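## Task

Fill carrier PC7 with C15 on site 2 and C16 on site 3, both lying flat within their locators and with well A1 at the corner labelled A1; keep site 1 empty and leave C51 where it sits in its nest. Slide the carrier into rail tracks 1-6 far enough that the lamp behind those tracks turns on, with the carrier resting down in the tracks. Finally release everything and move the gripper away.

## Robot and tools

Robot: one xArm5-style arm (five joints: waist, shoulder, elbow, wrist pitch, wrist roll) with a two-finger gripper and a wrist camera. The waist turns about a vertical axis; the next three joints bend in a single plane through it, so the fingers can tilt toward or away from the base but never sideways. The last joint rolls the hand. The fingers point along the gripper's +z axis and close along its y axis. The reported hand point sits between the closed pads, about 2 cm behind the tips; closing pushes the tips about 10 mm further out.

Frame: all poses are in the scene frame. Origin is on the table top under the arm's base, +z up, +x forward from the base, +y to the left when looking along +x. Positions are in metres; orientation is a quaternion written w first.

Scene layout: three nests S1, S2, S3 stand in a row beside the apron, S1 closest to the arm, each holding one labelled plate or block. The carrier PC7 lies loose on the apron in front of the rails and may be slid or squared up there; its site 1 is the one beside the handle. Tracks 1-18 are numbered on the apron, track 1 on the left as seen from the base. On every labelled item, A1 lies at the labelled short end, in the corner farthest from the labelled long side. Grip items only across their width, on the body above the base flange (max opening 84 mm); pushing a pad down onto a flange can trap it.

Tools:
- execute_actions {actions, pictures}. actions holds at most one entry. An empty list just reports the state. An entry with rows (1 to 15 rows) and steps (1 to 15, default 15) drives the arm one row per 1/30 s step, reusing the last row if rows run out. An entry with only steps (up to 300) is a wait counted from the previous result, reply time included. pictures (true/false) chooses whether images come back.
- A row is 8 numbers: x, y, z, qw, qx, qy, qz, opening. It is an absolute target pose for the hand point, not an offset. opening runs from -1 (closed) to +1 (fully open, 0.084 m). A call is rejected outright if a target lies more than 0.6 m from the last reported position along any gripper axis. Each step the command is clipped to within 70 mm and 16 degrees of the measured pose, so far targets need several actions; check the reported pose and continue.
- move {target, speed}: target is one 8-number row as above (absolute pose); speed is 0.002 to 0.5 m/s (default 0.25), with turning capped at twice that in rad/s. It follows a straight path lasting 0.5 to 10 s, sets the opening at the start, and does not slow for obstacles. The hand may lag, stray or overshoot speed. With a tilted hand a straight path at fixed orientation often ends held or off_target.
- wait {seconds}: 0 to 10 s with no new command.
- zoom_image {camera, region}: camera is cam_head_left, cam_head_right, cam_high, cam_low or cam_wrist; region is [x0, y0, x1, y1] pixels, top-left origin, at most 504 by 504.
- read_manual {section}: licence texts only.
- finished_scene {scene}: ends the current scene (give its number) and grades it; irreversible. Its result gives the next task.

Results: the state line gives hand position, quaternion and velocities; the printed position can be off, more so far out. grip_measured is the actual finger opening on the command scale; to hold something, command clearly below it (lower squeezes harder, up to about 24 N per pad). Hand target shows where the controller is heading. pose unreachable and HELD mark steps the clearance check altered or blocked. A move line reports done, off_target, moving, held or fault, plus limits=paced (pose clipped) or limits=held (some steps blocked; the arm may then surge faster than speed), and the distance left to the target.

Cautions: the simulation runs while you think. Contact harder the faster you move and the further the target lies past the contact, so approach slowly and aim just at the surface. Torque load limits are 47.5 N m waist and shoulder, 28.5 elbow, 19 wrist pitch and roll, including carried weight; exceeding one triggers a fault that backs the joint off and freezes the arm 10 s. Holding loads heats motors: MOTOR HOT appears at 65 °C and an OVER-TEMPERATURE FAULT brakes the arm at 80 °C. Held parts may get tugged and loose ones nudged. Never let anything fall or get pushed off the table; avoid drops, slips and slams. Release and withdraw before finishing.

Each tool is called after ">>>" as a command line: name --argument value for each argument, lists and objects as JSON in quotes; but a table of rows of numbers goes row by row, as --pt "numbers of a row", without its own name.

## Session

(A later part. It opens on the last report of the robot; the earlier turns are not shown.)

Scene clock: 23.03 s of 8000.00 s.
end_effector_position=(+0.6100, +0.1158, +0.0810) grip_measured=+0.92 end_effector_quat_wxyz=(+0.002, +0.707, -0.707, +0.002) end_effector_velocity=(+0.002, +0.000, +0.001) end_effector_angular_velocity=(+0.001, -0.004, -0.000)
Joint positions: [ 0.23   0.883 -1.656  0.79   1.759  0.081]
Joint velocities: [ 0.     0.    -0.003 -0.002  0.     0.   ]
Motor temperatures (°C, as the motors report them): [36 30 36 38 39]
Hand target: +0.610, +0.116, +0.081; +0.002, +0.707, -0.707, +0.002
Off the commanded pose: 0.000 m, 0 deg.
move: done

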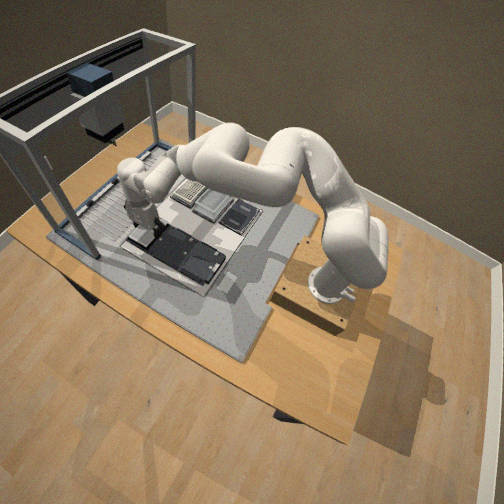

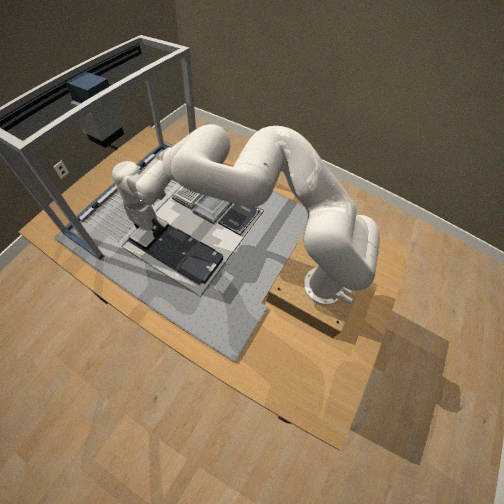

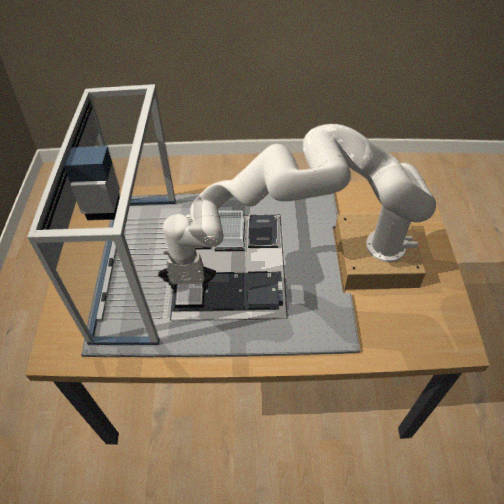

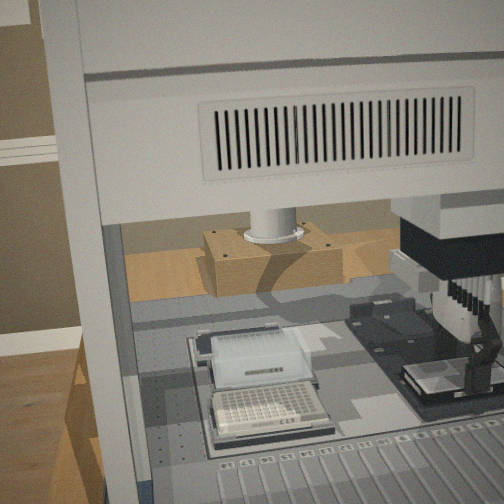

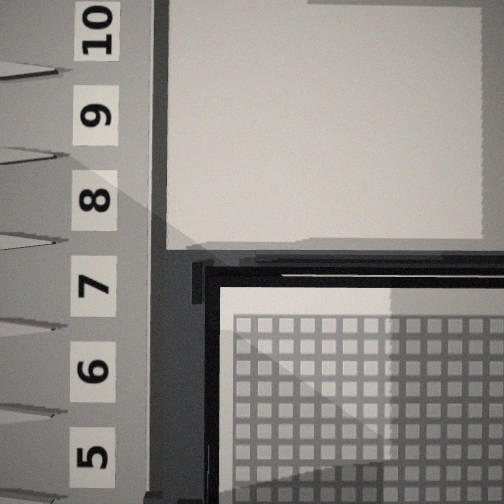

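>>> move --target '[0.6106,0.1157,0.0725,0,0.7071,-0.7071,0,0.3]' --speed 0.012

>>> move --target '[0.6108,0.1157,0.0725,0,0.7071,-0.7071,0,1]'

>>> move --target '[0.6108,0.1157,0.11,0,0.7071,-0.7071,0,1]' --speed 0.08

>>> move --target '[0.6045,-0.1305,0.095,0,0.699,-0.7151,0,1]'

Scene clock: 27.87 s of 8000.00 s.
end_effector_position=(+0.6111, +0.1157, +0.0734) grip_measured=+0.92 end_effector_quat_wxyz=(+0.001, +0.707, -0.707, +0.003) end_effector_velocity=(+0.000, +0.000, -0.001) end_effector_angular_velocity=(+0.000, -0.001, -0.000)
Joint positions: [ 0.23   0.902 -1.665  0.778  1.758  0.081]
Joint velocities: [-0.     0.002 -0.001 -0.002 -0.     0.   ]
Motor temperatures (°C, as the motors report them): [36 30 37 38 39]
Hand target: +0.611, +0.116, +0.073; +0.002, +0.707, -0.707, +0.002
Off the commanded pose: 0.001 m, 0 deg.
After step 90, 0.90 s passed at rest.
move: done

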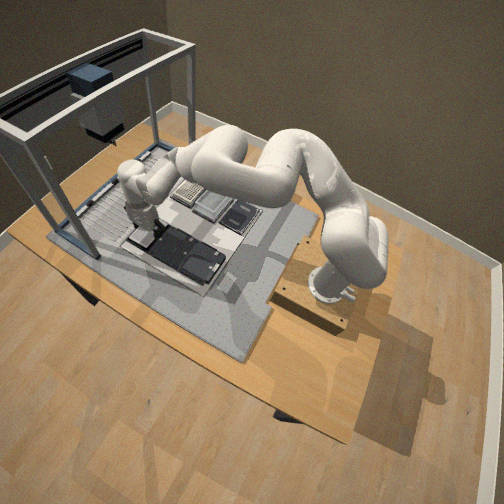

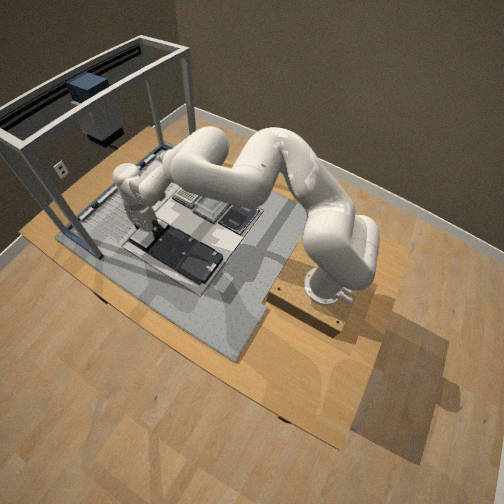

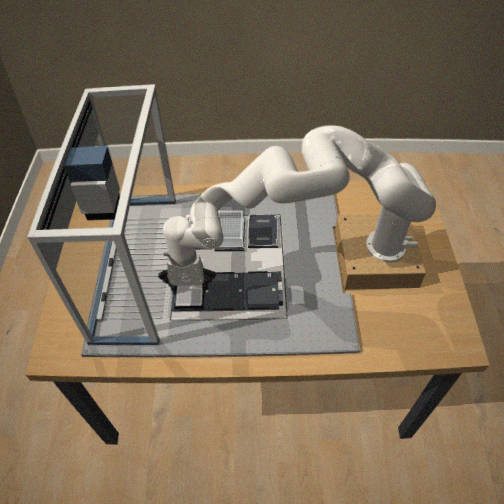

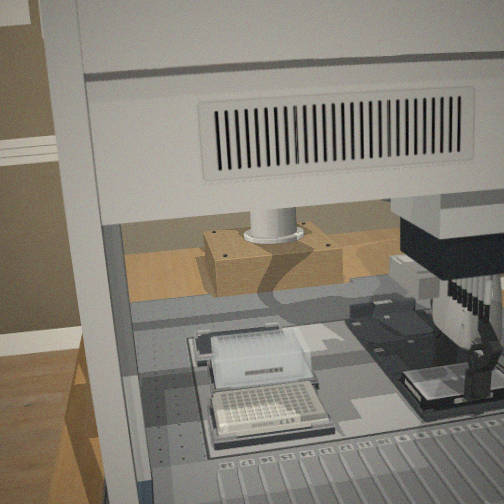

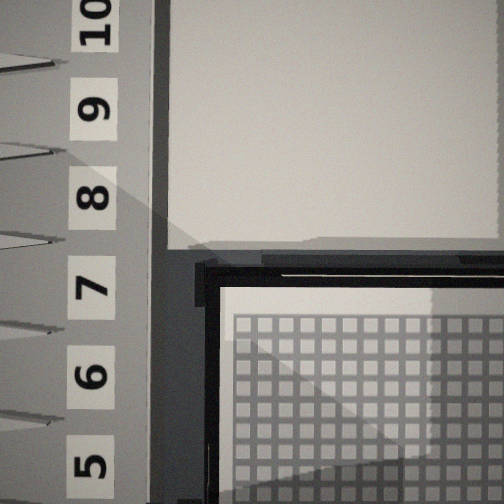

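Scene clock: 28.57 s of 8000.00 s.
end_effector_position=(+0.6108, +0.1157, +0.0725) grip_measured=+1.00 end_effector_quat_wxyz=(+0.002, +0.707, -0.707, +0.002) end_effector_velocity=(+0.000, +0.000, +0.000) end_effector_angular_velocity=(+0.000, -0.000, +0.000)
Joint positions: [ 0.23   0.903 -1.666  0.778  1.758  0.084]
Joint velocities: [-0. -0.  0. -0. -0.  0.]
Motor temperatures (°C, as the motors report them): [36 30 37 38 39]
Hand target: +0.611, +0.116, +0.073; +0.002, +0.707, -0.707, +0.002
Off the commanded pose: 0.000 m, 0 deg.
move: done

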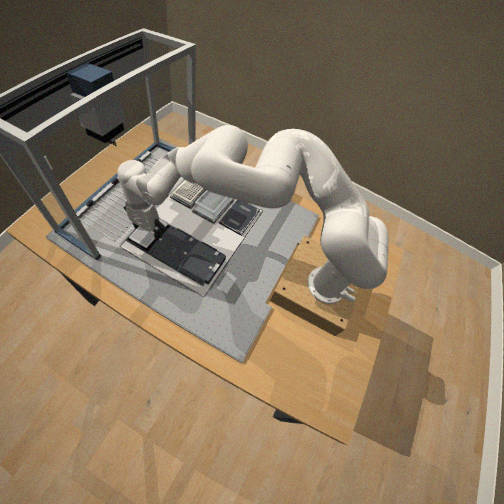

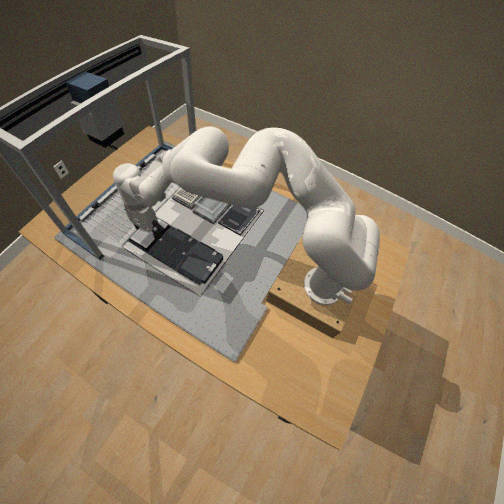

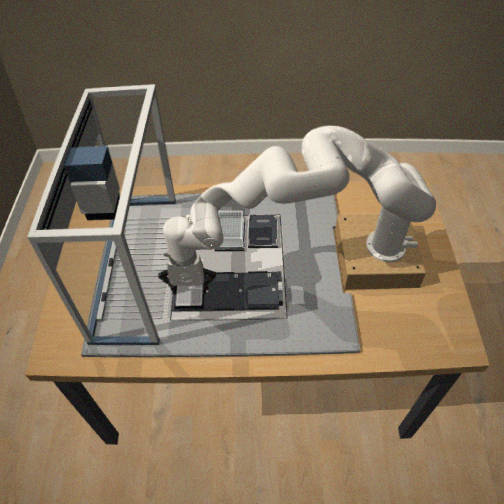

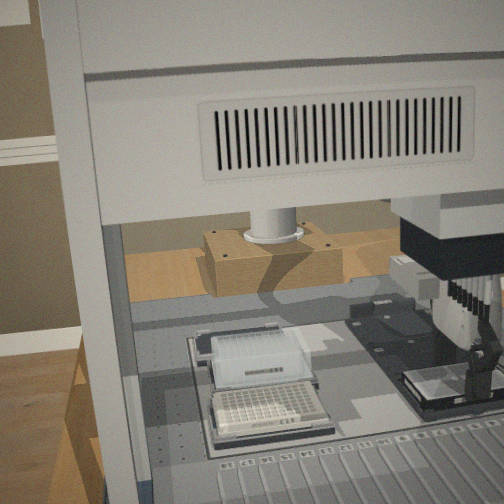

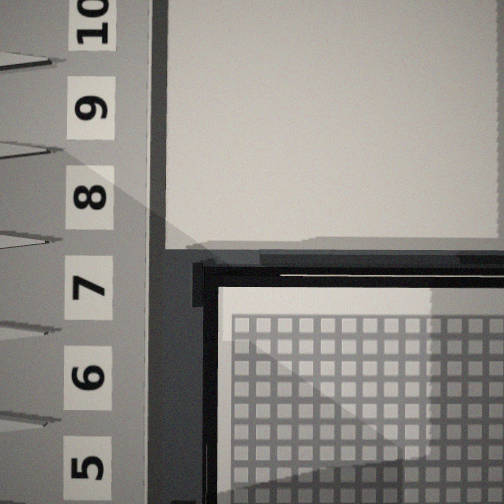

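Scene clock: 29.40 s of 8000.00 s.
end_effector_position=(+0.6105, +0.1156, +0.1094) grip_measured=+1.00 end_effector_quat_wxyz=(+0.002, +0.707, -0.707, +0.002) end_effector_velocity=(-0.002, -0.001, -0.002) end_effector_angular_velocity=(-0.001, +0.007, -0.001)
Joint positions: [ 0.23   0.829 -1.652  0.84   1.758  0.084]
Joint velocities: [-0.     0.     0.004  0.004  0.     0.   ]
Motor temperatures (°C, as the motors report them): [36 30 37 38 39]
Hand target: +0.611, +0.116, +0.110; +0.002, +0.707, -0.707, +0.002
Off the commanded pose: 0.001 m, 0 deg.
move: done

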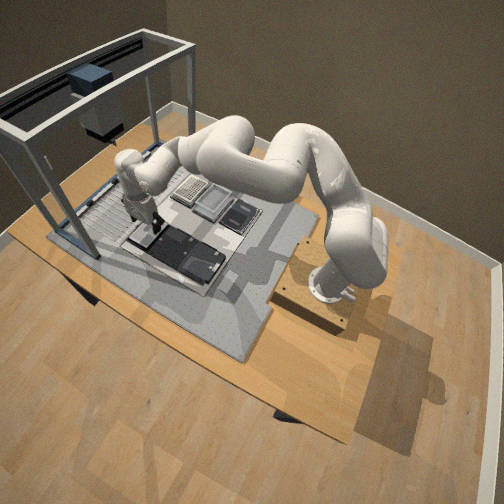

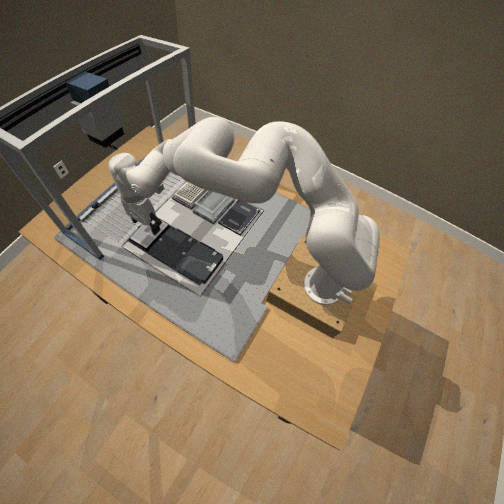

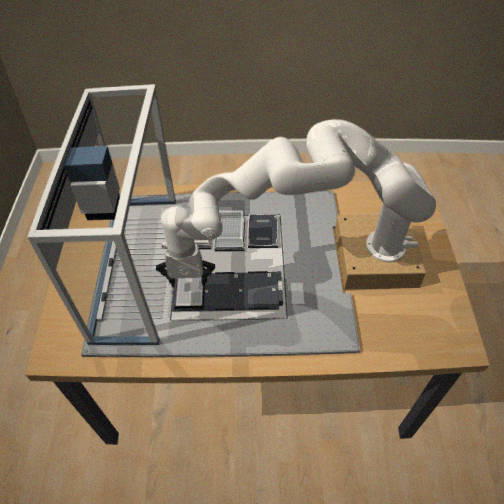

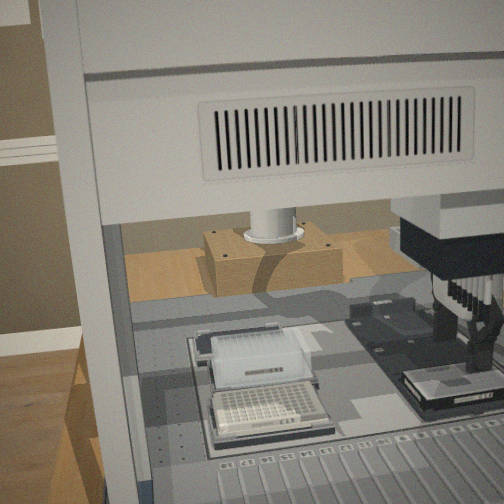

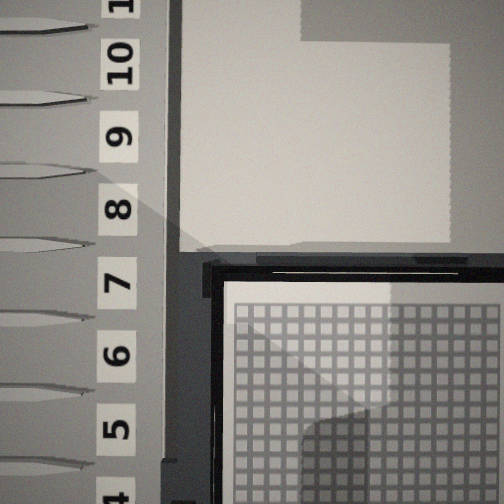

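Scene clock: 30.87 s of 8000.00 s.
end_effector_position=(+0.6042, -0.1294, +0.0951) grip_measured=+1.00 end_effector_quat_wxyz=(-0.000, +0.699, -0.715, -0.000) end_effector_velocity=(-0.000, -0.004, -0.000) end_effector_angular_velocity=(+0.001, +0.002, -0.004)
Joint positions: [-0.169  0.846 -1.634  0.805  1.381  0.084]
Joint velocities: [-0.007  0.003 -0.006  0.004 -0.003 -0.   ]
Motor temperatures (°C, as the motors report them): [36 30 37 38 39]
Hand target: +0.604, -0.130, +0.095; -0.000, +0.699, -0.715, -0.000
Off the commanded pose: 0.001 m, 0 deg.
move: done

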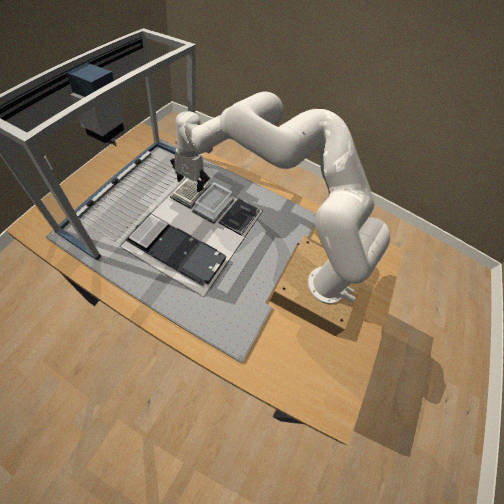

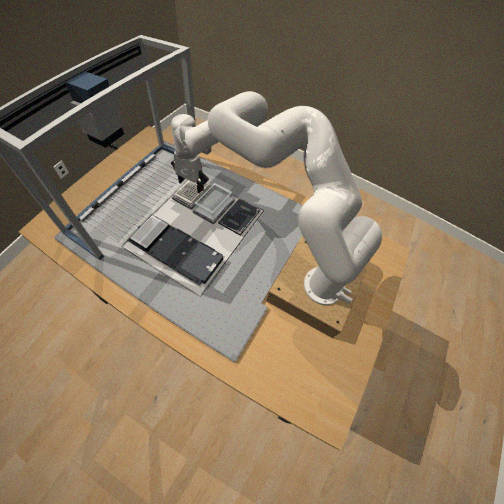

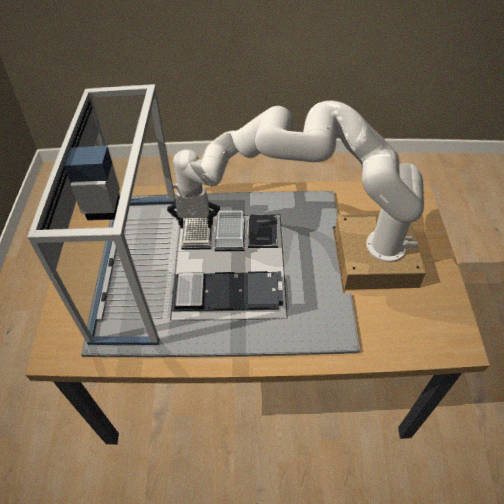

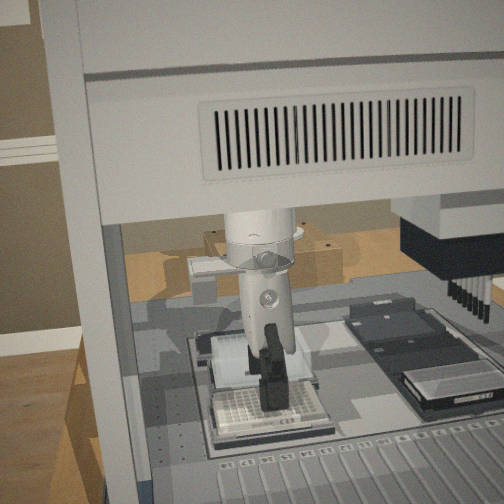

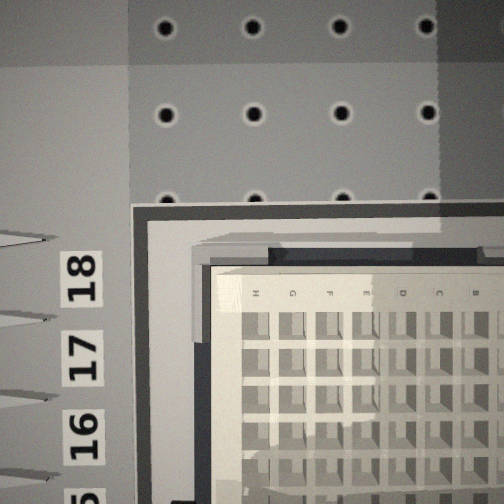

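Aligned.

>>> move --target '[0.604,-0.1296,0.073,0,0.6995,-0.7146,0,1]' --speed 0.03

>>> move --target '[0.604,-0.1296,0.073,0,0.6995,-0.7146,0,0.3]'

>>> move --target '[0.604,-0.1296,0.14,0,0.6995,-0.7146,0,0.3]' --speed 0.1

>>> move --target '[0.508,0.1157,0.13,0,0.7071,-0.7071,0,0.3]' --speed 0.22

>>> move --target '[0.508,0.1157,0.082,0,0.7071,-0.7071,0,0.3]' --speed 0.06

Scene clock: 34.93 s of 8000.00 s.
end_effector_position=(+0.6040, -0.1296, +0.0732) grip_measured=+1.00 end_effector_quat_wxyz=(-0.000, +0.700, -0.715, -0.000) end_effector_velocity=(+0.003, -0.001, +0.002) end_effector_angular_velocity=(-0.002, -0.007, +0.001)
Joint positions: [-0.169  0.891 -1.643  0.769  1.381  0.084]
Joint velocities: [ 0.    -0.    -0.004 -0.003 -0.001  0.   ]
Motor temperatures (°C, as the motors report them): [36 30 37 38 39]
Hand target: +0.604, -0.130, +0.073; -0.000, +0.700, -0.715, -0.000
Off the commanded pose: 0.000 m, 0 deg.
After step 90, 0.03 s passed at rest.
move: done

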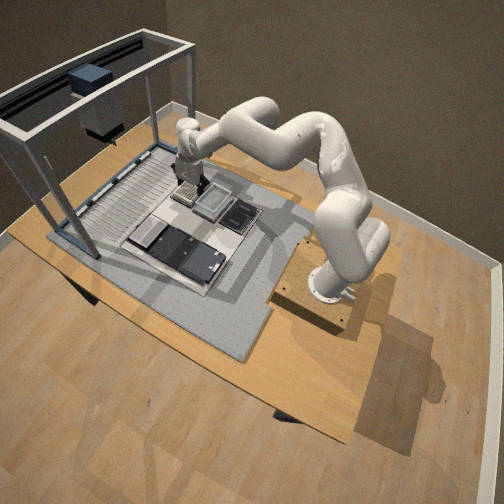

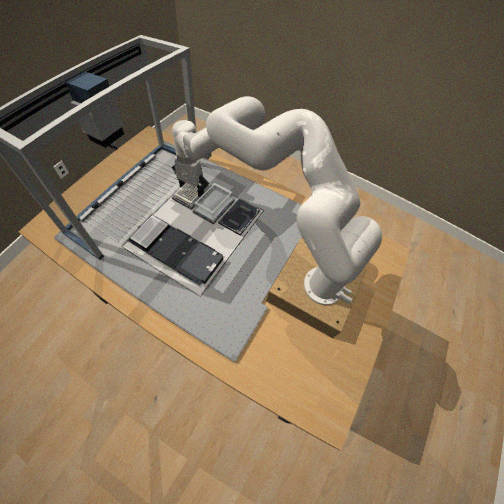

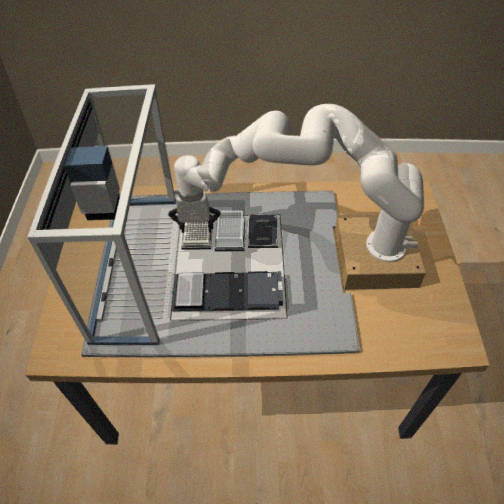

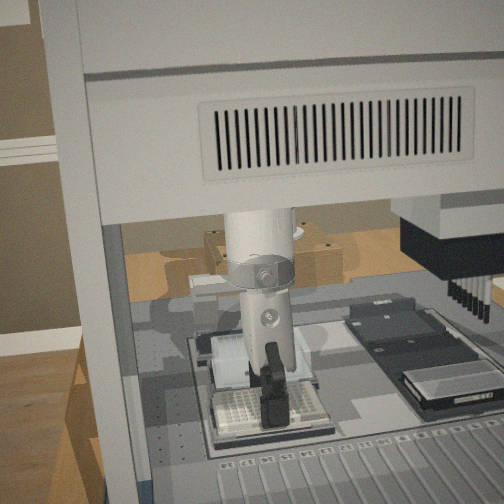

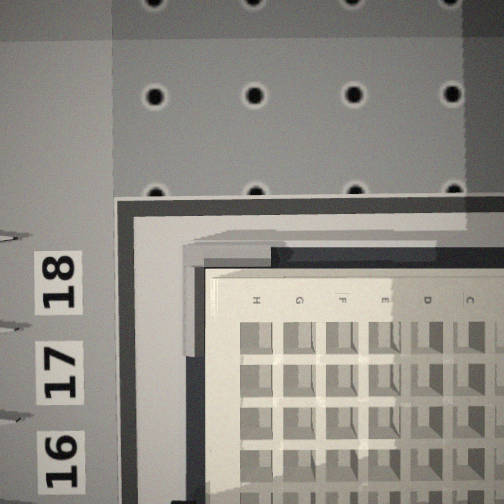

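Scene clock: 35.63 s of 8000.00 s.
end_effector_position=(+0.6040, -0.1296, +0.0733) grip_measured=+0.93 end_effector_quat_wxyz=(-0.000, +0.699, -0.715, -0.000) end_effector_velocity=(+0.000, -0.000, -0.000) end_effector_angular_velocity=(-0.000, -0.001, -0.001)
Joint positions: [-0.169  0.891 -1.643  0.77   1.381  0.081]
Joint velocities: [ 0.     0.001 -0.    -0.001  0.001  0.   ]
Motor temperatures (°C, as the motors report them): [36 30 37 38 39]
Hand target: +0.604, -0.130, +0.073; -0.000, +0.700, -0.715, -0.000
Off the commanded pose: 0.000 m, 0 deg.
move: done

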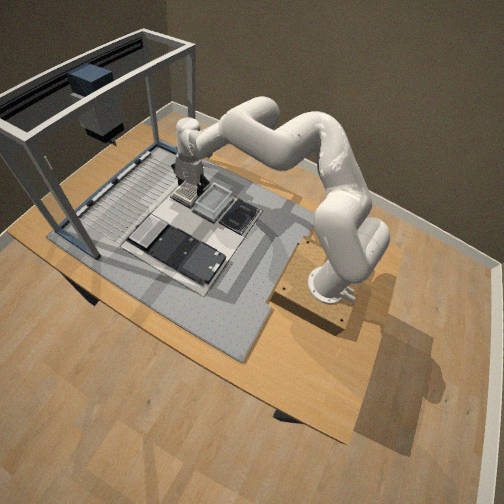

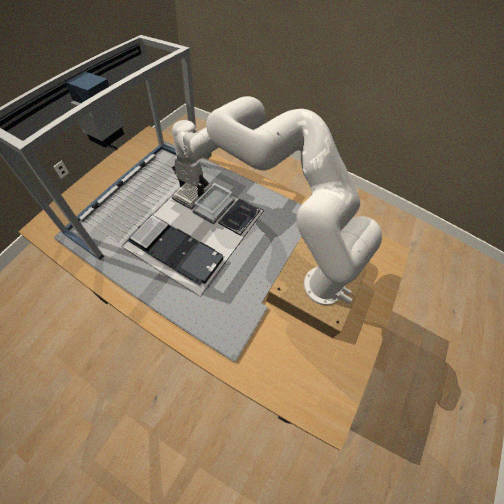

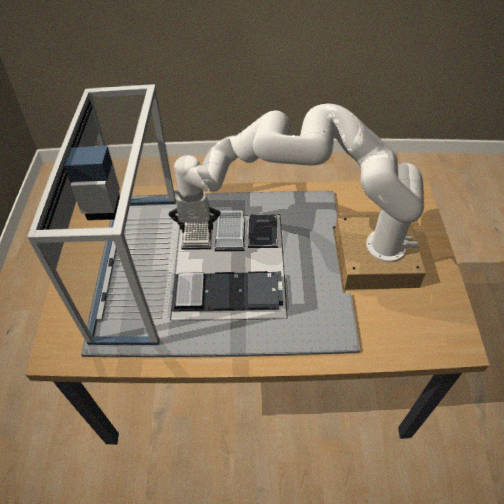

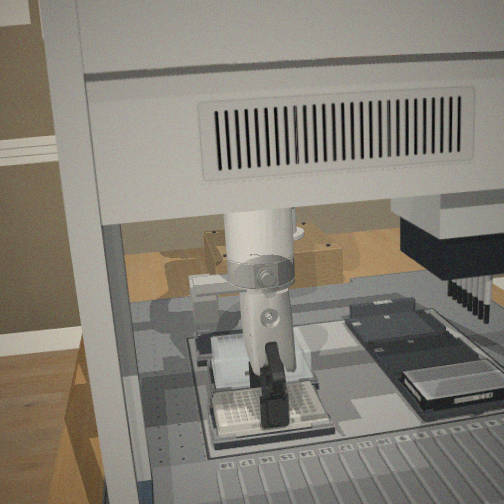

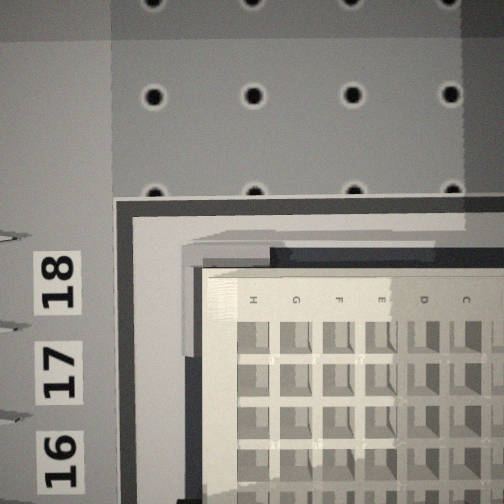

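Scene clock: 36.70 s of 8000.00 s.
end_effector_position=(+0.6036, -0.1295, +0.1392) grip_measured=+0.93 end_effector_quat_wxyz=(-0.000, +0.700, -0.715, -0.001) end_effector_velocity=(-0.000, +0.000, +0.001) end_effector_angular_velocity=(+0.000, +0.001, -0.000)
Joint positions: [-0.169  0.763 -1.63   0.886  1.381  0.081]
Joint velocities: [ 0.    -0.002  0.     0.003  0.     0.   ]
Motor temperatures (°C, as the motors report them): [36 31 38 38 39]
Hand target: +0.604, -0.130, +0.140; -0.000, +0.700, -0.715, -0.000
Off the commanded pose: 0.001 m, 0 deg.
move: done

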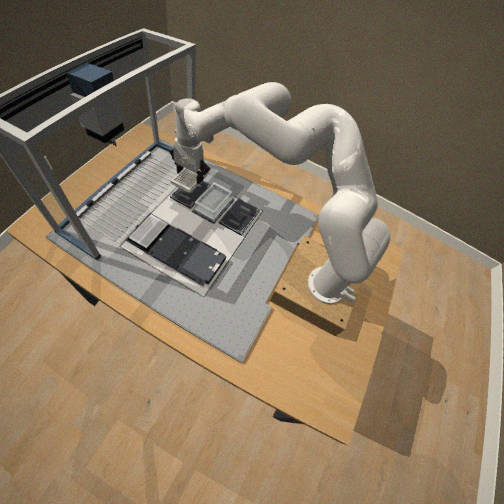

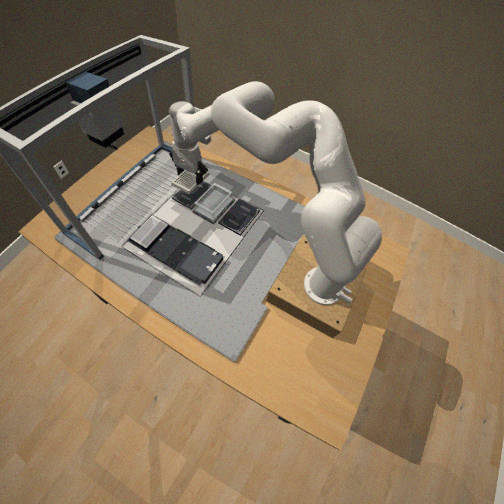

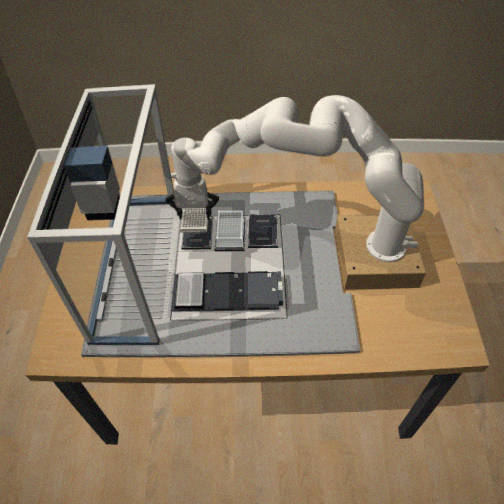

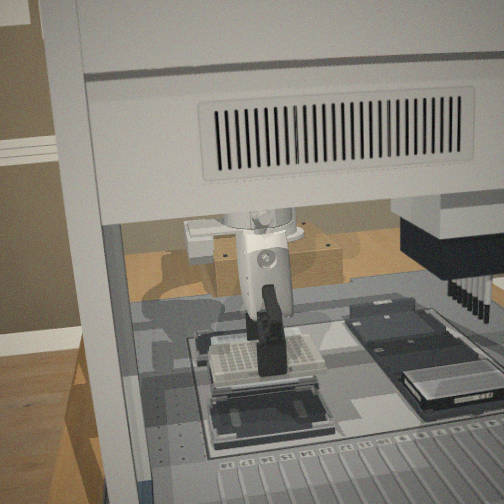

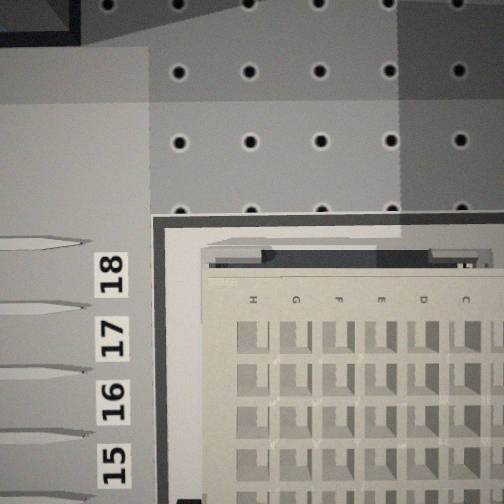

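Scene clock: 38.37 s of 8000.00 s.
end_effector_position=(+0.5086, +0.1150, +0.1301) grip_measured=+0.93 end_effector_quat_wxyz=(+0.002, +0.707, -0.707, +0.003) end_effector_velocity=(-0.001, +0.002, -0.001) end_effector_angular_velocity=(-0.000, +0.001, +0.001)
Joint positions: [ 0.264  0.492 -1.139  0.664  1.794  0.081]
Joint velocities: [ 0.005 -0.001  0.003 -0.001  0.004  0.   ]
Motor temperatures (°C, as the motors report them): [36 31 38 38 39]
Hand target: +0.508, +0.116, +0.130; +0.002, +0.707, -0.707, +0.003
Off the commanded pose: 0.001 m, 0 deg.
move: done

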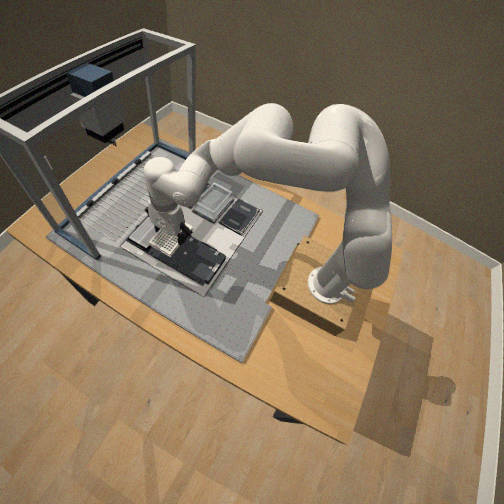

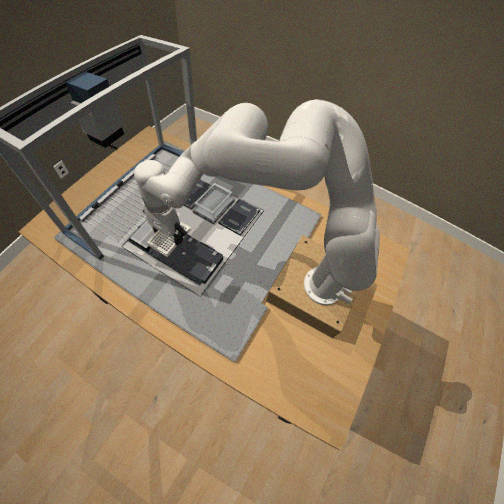

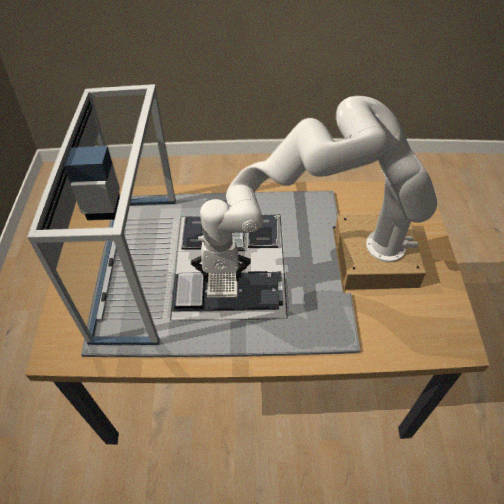

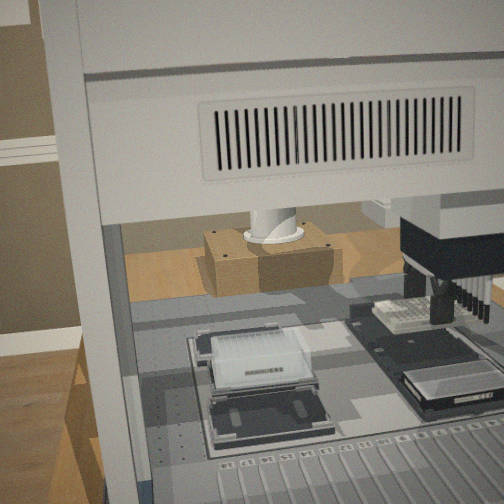

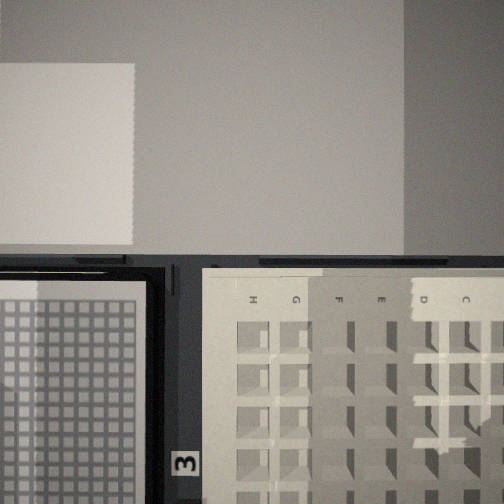

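Scene clock: 39.50 s of 8000.00 s.
end_effector_position=(+0.5082, +0.1157, +0.0824) grip_measured=+0.93 end_effector_quat_wxyz=(+0.001, +0.707, -0.707, +0.003) end_effector_velocity=(+0.001, +0.000, +0.000) end_effector_angular_velocity=(+0.001, -0.003, -0.000)
Joint positions: [ 0.267  0.601 -1.145  0.559  1.795  0.081]
Joint velocities: [ 0.     0.002 -0.003 -0.002  0.    -0.   ]
Motor temperatures (°C, as the motors report them): [36 31 38 38 39]
Hand target: +0.508, +0.116, +0.082; +0.002, +0.707, -0.707, +0.003
Off the commanded pose: 0.000 m, 0 deg.
move: done

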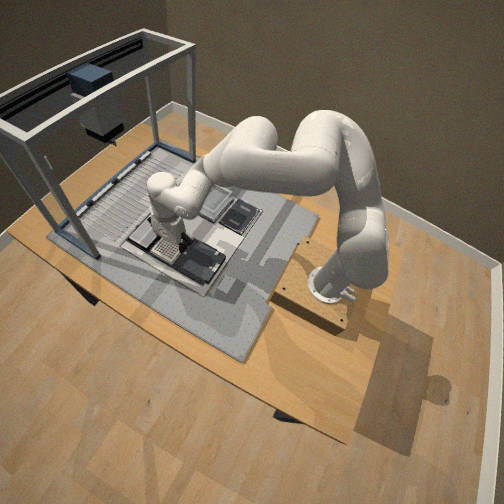

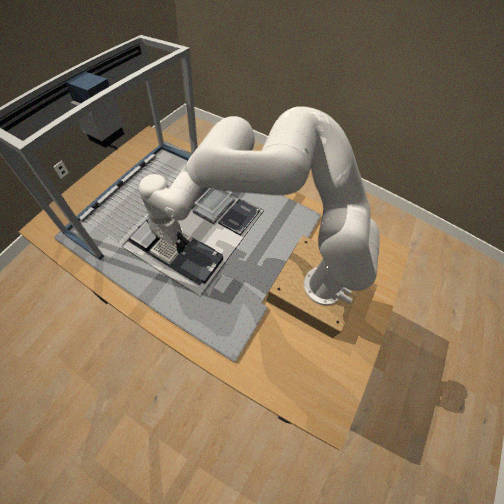

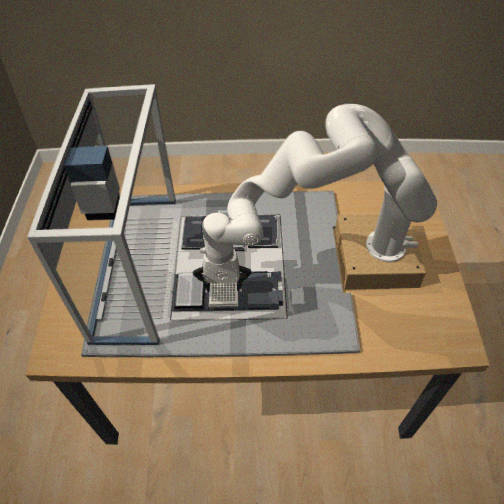

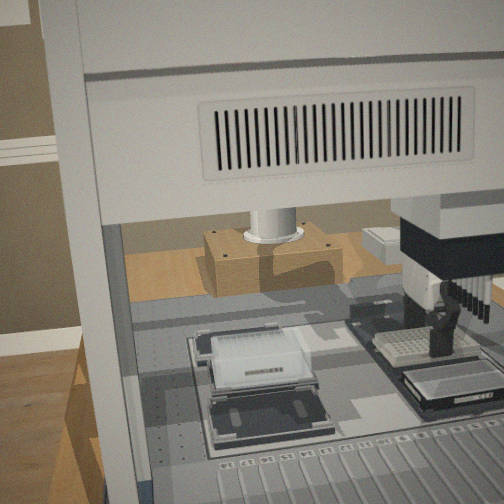

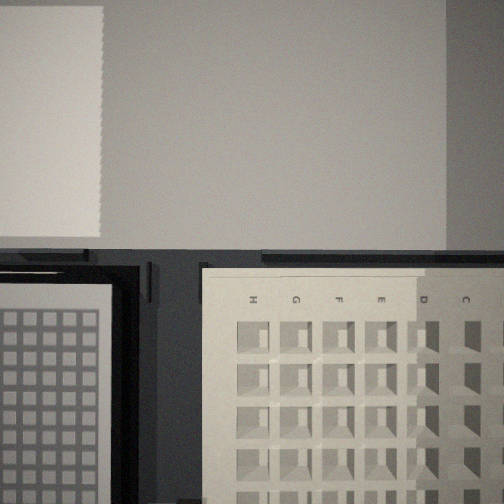

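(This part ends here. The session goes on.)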